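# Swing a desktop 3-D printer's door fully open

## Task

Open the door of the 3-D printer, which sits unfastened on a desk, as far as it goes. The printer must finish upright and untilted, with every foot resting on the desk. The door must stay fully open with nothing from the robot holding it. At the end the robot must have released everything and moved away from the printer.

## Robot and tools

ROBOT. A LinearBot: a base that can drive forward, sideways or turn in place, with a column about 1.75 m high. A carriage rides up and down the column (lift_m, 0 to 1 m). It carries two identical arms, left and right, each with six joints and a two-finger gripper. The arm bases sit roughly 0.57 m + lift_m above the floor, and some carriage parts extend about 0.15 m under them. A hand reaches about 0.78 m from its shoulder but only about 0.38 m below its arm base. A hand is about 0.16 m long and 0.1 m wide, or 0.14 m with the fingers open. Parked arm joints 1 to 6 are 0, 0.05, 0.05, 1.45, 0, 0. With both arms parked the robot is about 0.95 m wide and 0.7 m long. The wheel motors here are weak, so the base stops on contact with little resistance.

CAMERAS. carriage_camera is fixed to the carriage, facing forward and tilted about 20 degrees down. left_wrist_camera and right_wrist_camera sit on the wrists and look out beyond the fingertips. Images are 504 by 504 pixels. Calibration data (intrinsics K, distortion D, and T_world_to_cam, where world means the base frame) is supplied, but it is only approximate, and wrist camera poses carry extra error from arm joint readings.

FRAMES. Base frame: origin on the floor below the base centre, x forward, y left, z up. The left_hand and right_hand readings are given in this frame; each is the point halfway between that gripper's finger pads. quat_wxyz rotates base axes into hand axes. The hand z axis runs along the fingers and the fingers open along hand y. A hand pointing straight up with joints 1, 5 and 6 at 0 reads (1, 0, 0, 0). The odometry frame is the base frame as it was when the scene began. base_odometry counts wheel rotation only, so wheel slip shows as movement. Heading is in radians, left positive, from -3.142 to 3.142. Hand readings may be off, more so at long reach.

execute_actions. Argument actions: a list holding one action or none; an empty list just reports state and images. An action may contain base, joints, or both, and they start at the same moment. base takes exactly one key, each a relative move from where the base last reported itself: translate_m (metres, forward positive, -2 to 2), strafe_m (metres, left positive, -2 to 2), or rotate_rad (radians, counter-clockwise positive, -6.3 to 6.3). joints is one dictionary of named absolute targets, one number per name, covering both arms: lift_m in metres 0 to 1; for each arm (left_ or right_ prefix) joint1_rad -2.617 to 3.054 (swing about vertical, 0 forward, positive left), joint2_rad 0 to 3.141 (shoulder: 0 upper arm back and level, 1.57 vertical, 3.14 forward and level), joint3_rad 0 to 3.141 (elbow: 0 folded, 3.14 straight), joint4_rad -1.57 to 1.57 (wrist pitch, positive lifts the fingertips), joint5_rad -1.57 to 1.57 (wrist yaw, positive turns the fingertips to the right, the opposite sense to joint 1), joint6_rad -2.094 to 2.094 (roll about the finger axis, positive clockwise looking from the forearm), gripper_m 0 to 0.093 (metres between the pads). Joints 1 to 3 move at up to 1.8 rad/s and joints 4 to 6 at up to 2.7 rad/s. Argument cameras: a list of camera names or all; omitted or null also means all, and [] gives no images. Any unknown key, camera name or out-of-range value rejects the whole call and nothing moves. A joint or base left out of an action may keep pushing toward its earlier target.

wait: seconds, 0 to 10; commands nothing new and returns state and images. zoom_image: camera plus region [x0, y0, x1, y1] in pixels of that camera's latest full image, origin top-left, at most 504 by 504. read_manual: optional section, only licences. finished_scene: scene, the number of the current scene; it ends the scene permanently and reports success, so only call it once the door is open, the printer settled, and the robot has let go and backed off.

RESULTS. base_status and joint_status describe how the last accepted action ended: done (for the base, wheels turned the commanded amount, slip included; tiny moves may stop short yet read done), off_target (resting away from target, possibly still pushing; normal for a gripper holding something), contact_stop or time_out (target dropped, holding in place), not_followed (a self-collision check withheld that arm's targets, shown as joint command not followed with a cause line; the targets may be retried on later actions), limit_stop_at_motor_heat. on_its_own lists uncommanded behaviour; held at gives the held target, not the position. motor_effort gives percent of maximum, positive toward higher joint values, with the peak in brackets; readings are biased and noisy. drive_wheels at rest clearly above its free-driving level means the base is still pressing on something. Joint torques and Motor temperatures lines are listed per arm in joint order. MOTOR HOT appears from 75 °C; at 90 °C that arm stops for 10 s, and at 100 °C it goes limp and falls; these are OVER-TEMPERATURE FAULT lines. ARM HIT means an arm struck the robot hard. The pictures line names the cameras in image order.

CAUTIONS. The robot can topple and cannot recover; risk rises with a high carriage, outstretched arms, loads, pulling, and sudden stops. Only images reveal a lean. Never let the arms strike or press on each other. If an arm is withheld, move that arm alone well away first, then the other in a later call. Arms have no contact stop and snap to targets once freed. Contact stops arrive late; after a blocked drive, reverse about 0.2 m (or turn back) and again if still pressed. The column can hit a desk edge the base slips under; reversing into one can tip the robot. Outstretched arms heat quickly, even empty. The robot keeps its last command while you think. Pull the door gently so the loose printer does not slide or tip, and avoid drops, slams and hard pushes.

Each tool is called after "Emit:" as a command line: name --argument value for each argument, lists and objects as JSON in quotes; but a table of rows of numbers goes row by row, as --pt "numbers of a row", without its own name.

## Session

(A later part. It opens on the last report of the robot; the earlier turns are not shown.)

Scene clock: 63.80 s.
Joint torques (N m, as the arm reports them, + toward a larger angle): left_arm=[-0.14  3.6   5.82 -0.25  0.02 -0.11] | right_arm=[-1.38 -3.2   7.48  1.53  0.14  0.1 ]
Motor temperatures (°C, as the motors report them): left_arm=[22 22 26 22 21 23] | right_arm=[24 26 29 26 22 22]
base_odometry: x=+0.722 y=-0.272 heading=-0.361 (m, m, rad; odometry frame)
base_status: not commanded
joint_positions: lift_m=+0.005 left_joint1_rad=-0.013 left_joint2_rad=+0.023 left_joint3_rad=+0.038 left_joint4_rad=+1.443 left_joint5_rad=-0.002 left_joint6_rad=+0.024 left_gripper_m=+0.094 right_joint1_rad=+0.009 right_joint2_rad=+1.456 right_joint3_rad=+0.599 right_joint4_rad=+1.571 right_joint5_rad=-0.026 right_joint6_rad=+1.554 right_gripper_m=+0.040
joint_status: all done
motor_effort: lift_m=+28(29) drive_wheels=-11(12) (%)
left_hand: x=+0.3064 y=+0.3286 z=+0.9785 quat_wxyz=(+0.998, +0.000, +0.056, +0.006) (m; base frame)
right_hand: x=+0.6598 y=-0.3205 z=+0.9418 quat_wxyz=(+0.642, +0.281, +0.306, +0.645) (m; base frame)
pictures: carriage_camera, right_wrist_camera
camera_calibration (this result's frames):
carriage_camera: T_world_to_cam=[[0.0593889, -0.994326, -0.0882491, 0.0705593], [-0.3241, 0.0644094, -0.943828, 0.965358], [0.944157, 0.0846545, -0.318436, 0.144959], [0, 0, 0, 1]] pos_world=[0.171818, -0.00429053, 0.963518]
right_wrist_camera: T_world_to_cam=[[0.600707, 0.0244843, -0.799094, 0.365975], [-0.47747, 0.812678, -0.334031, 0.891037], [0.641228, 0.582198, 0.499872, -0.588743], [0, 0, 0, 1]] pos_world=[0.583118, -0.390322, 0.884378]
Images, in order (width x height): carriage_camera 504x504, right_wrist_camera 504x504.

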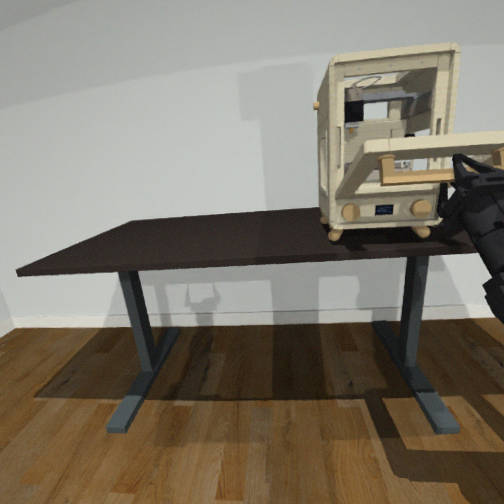

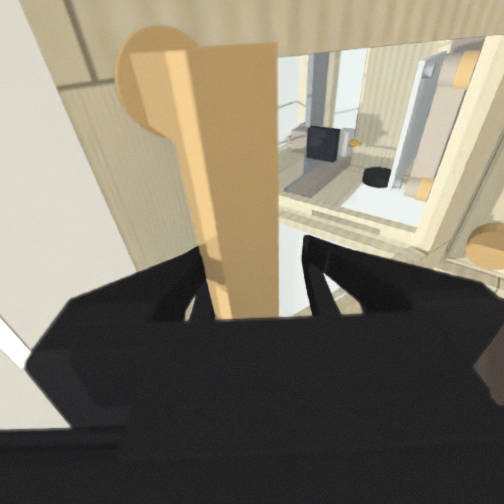

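Emit:
execute_actions --actions '[{"base": {"translate_m": -0.035}, "joints": {"right_joint4_rad": 1.43, "right_gripper_m": 0.04}}]' --cameras '["right_wrist_camera"]'

Emit:
execute_actions --actions '[{"base": {"translate_m": -0.02}, "joints": {"right_joint4_rad": 1.29, "right_gripper_m": 0.04}}]' --cameras '["carriage_camera", "right_wrist_camera"]'

Scene clock: 66.43 s.
Joint torques (N m, as the arm reports them, + toward a larger angle): left_arm=[-0.14  3.65  6.   -0.19  0.02 -0.11] | right_arm=[-1.47 -6.89  7.59  3.12  0.08  0.03]
Motor temperatures (°C, as the motors report them): left_arm=[22 22 26 22 21 23] | right_arm=[24 26 29 26 22 22]
base_odometry: x=+0.689 y=-0.260 heading=-0.361 (m, m, rad; odometry frame)
base_status: done
joint_positions: lift_m=+0.005 left_joint1_rad=-0.013 left_joint2_rad=+0.023 left_joint3_rad=+0.038 left_joint4_rad=+1.443 left_joint5_rad=-0.002 left_joint6_rad=+0.024 left_gripper_m=+0.094 right_joint1_rad=+0.009 right_joint2_rad=+1.499 right_joint3_rad=+0.599 right_joint4_rad=+1.339 right_joint5_rad=-0.016 right_joint6_rad=+1.562 right_gripper_m=+0.040
joint_status: right_joint4_rad off_target (ended at +1.339, target +1.430); the others done
motor_effort: lift_m=+28(29) drive_wheels=-6(25) (%)
left_hand: x=+0.3065 y=+0.3286 z=+0.9784 quat_wxyz=(+0.998, +0.000, +0.056, +0.006) (m; base frame)
right_hand: x=+0.7015 y=-0.3218 z=+0.8776 quat_wxyz=(+0.594, +0.371, +0.387, +0.600) (m; base frame)
pictures: right_wrist_camera
camera_calibration (this result's frames):
right_wrist_camera: T_world_to_cam=[[0.361009, 0.0305654, -0.932061, 0.576431], [-0.545901, 0.817252, -0.18464, 0.808932], [0.756085, 0.575469, 0.311721, -0.500219], [0, 0, 0, 1]] pos_world=[0.611708, -0.39086, 0.842559]
Images, in order (width x height): right_wrist_camera 504x504.

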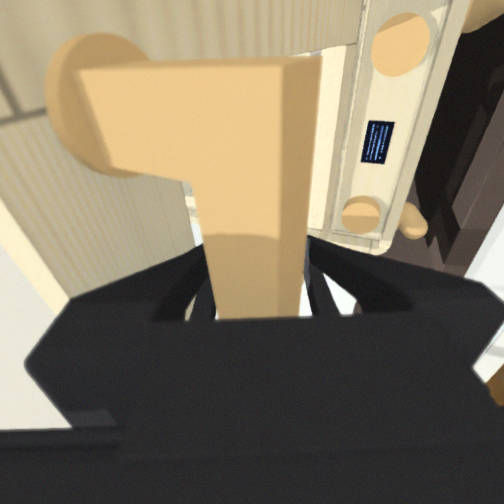

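Scene clock: 67.30 s.
Joint torques (N m, as the arm reports them, + toward a larger angle): left_arm=[-0.15  3.46  6.   -0.2   0.02 -0.11] | right_arm=[-1.45 -7.02  7.63  3.35  0.09 -0.09]
Motor temperatures (°C, as the motors report them): left_arm=[22 22 26 22 21 23] | right_arm=[24 26 29 27 22 22]
base_odometry: x=+0.670 y=-0.253 heading=-0.362 (m, m, rad; odometry frame)
base_status: done
joint_positions: lift_m=+0.005 left_joint1_rad=-0.013 left_joint2_rad=+0.023 left_joint3_rad=+0.038 left_joint4_rad=+1.443 left_joint5_rad=-0.002 left_joint6_rad=+0.024 left_gripper_m=+0.094 right_joint1_rad=+0.009 right_joint2_rad=+1.502 right_joint3_rad=+0.599 right_joint4_rad=+1.196 right_joint5_rad=-0.015 right_joint6_rad=+1.574 right_gripper_m=+0.040
joint_status: right_joint4_rad off_target (ended at +1.196, target +1.290); the others done
motor_effort: lift_m=+29(28) drive_wheels=-4(36) (%)
left_hand: x=+0.3066 y=+0.3285 z=+0.9784 quat_wxyz=(+0.998, +0.000, +0.057, +0.006) (m; base frame)
right_hand: x=+0.7147 y=-0.3219 z=+0.8435 quat_wxyz=(+0.561, +0.416, +0.427, +0.574) (m; base frame)
pictures: carriage_camera, right_wrist_camera
camera_calibration (this result's frames):
carriage_camera: T_world_to_cam=[[0.0593889, -0.994326, -0.0882491, 0.0705593], [-0.3241, 0.0644094, -0.943828, 0.965358], [0.944157, 0.0846545, -0.318436, 0.144959], [0, 0, 0, 1]] pos_world=[0.171818, -0.00429053, 0.963518]
right_wrist_camera: T_world_to_cam=[[0.221088, 0.0415229, -0.97437, 0.679137], [-0.569059, 0.81687, -0.0943106, 0.750133], [0.792017, 0.575325, 0.204229, -0.434577], [0, 0, 0, 1]] pos_world=[0.620914, -0.390938, 0.821229]
Images, in order (width x height): carriage_camera 504x504, right_wrist_camera 504x504.

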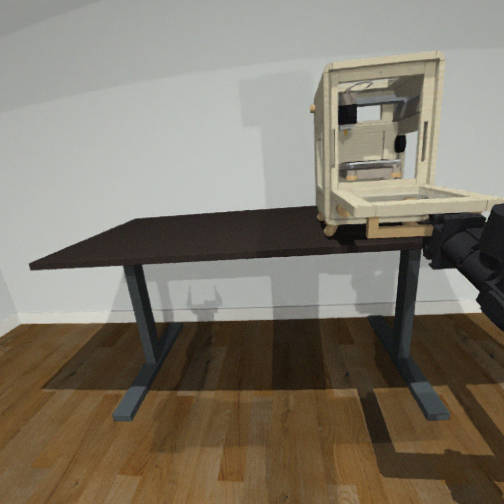

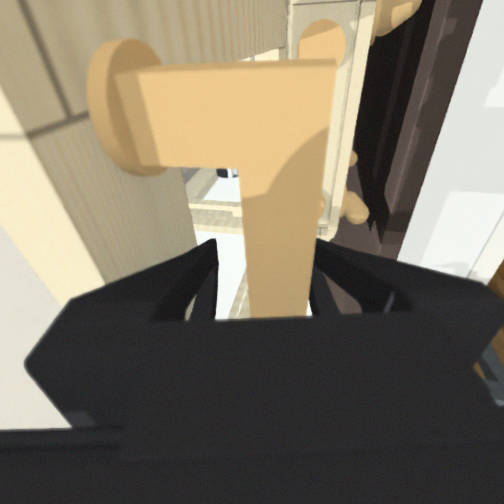

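Emit:
execute_actions --actions '[{"joints": {"right_joint4_rad": 1.15, "right_gripper_m": 0.04}}]' --cameras '["carriage_camera", "right_wrist_camera"]'

Scene clock: 68.57 s.
Joint torques (N m, as the arm reports them, + toward a larger angle): left_arm=[-0.16  3.57  5.99 -0.18  0.02 -0.12] | right_arm=[-1.49 -6.97  7.82  2.28  0.06 -0.09]
Motor temperatures (°C, as the motors report them): left_arm=[22 22 26 22 21 23] | right_arm=[24 27 29 27 22 22]
base_odometry: x=+0.670 y=-0.253 heading=-0.362 (m, m, rad; odometry frame)
base_status: not commanded
joint_positions: lift_m=+0.005 left_joint1_rad=-0.013 left_joint2_rad=+0.023 left_joint3_rad=+0.038 left_joint4_rad=+1.443 left_joint5_rad=-0.002 left_joint6_rad=+0.024 left_gripper_m=+0.094 right_joint1_rad=+0.009 right_joint2_rad=+1.502 right_joint3_rad=+0.599 right_joint4_rad=+1.150 right_joint5_rad=-0.013 right_joint6_rad=+1.574 right_gripper_m=+0.040
joint_status: all done
motor_effort: lift_m=+28(28) drive_wheels=-5(5) (%)
left_hand: x=+0.3066 y=+0.3285 z=+0.9784 quat_wxyz=(+0.998, +0.000, +0.057, +0.006) (m; base frame)
right_hand: x=+0.7177 y=-0.3223 z=+0.8326 quat_wxyz=(+0.551, +0.430, +0.440, +0.564) (m; base frame)
pictures: carriage_camera, right_wrist_camera
camera_calibration (this result's frames):
carriage_camera: T_world_to_cam=[[0.0593889, -0.994326, -0.0882491, 0.0705593], [-0.3241, 0.0644094, -0.943828, 0.965358], [0.944157, 0.0846545, -0.318436, 0.144959], [0, 0, 0, 1]] pos_world=[0.171818, -0.00429053, 0.963518]
right_wrist_camera: T_world_to_cam=[[0.175981, 0.041265, -0.983528, 0.707741], [-0.570999, 0.818143, -0.0678416, 0.730892], [0.801867, 0.573532, 0.16754, -0.411637], [0, 0, 0, 1]] pos_world=[0.622868, -0.391091, 0.814634]
Images, in order (width x height): carriage_camera 504x504, right_wrist_camera 504x504.

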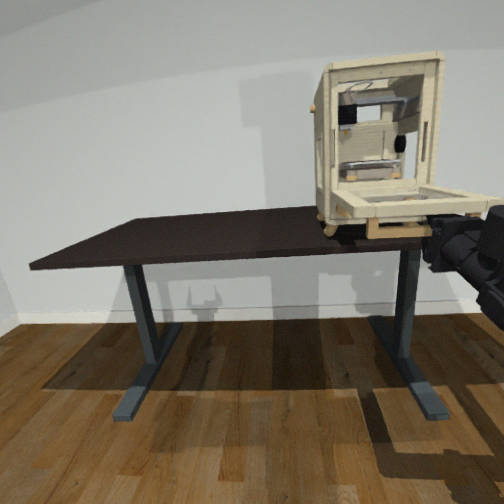

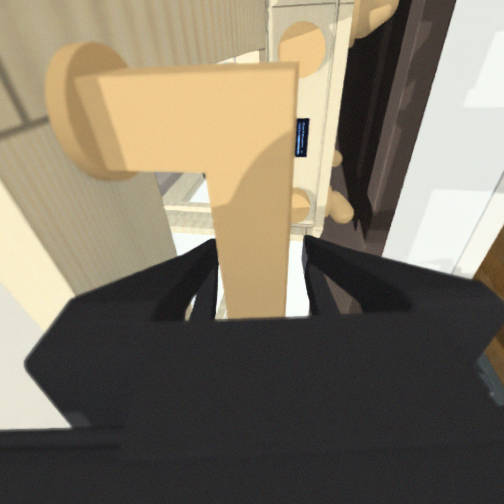

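Emit:
execute_actions --actions '[{"base": {"translate_m": -0.25}}]' --cameras '["carriage_camera"]'

Scene clock: 71.57 s.
Joint torques (N m, as the arm reports them, + toward a larger angle): left_arm=[-0.16  3.57  5.95 -0.16  0.03 -0.11] | right_arm=[-1.29 -6.96  7.81  2.32  0.07 -0.08]
Motor temperatures (°C, as the motors report them): left_arm=[22 22 26 22 21 23] | right_arm=[24 27 29 27 22 22]
base_odometry: x=+0.436 y=-0.164 heading=-0.363 (m, m, rad; odometry frame)
base_status: done
joint_positions: lift_m=+0.005 left_joint1_rad=-0.013 left_joint2_rad=+0.023 left_joint3_rad=+0.038 left_joint4_rad=+1.443 left_joint5_rad=-0.002 left_joint6_rad=+0.024 left_gripper_m=+0.094 right_joint1_rad=+0.007 right_joint2_rad=+1.497 right_joint3_rad=+0.599 right_joint4_rad=+1.150 right_joint5_rad=-0.012 right_joint6_rad=+1.574 right_gripper_m=+0.040
joint_status: not commanded
motor_effort: lift_m=+29(29) drive_wheels=-5(41) (%)
left_hand: x=+0.3066 y=+0.3285 z=+0.9784 quat_wxyz=(+0.998, +0.000, +0.057, +0.006) (m; base frame)
right_hand: x=+0.7169 y=-0.3232 z=+0.8346 quat_wxyz=(+0.553, +0.429, +0.438, +0.564) (m; base frame)
pictures: carriage_camera
camera_calibration (this result's frames):
carriage_camera: T_world_to_cam=[[0.0593889, -0.994326, -0.0882491, 0.0705593], [-0.3241, 0.0644094, -0.943828, 0.965358], [0.944157, 0.0846545, -0.318436, 0.144959], [0, 0, 0, 1]] pos_world=[0.171818, -0.00429053, 0.963518]
Images, in order (width x height): carriage_camera 504x504.

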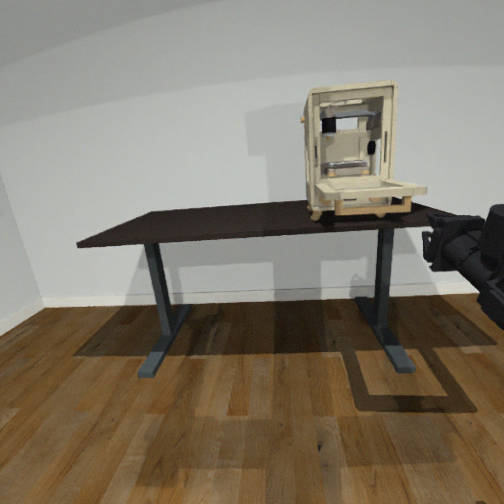

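The door is fully open and resting on its stop, and the printer is still on the desk.

Emit:
finished_scene --scene 1

The scene is finished: the task was done.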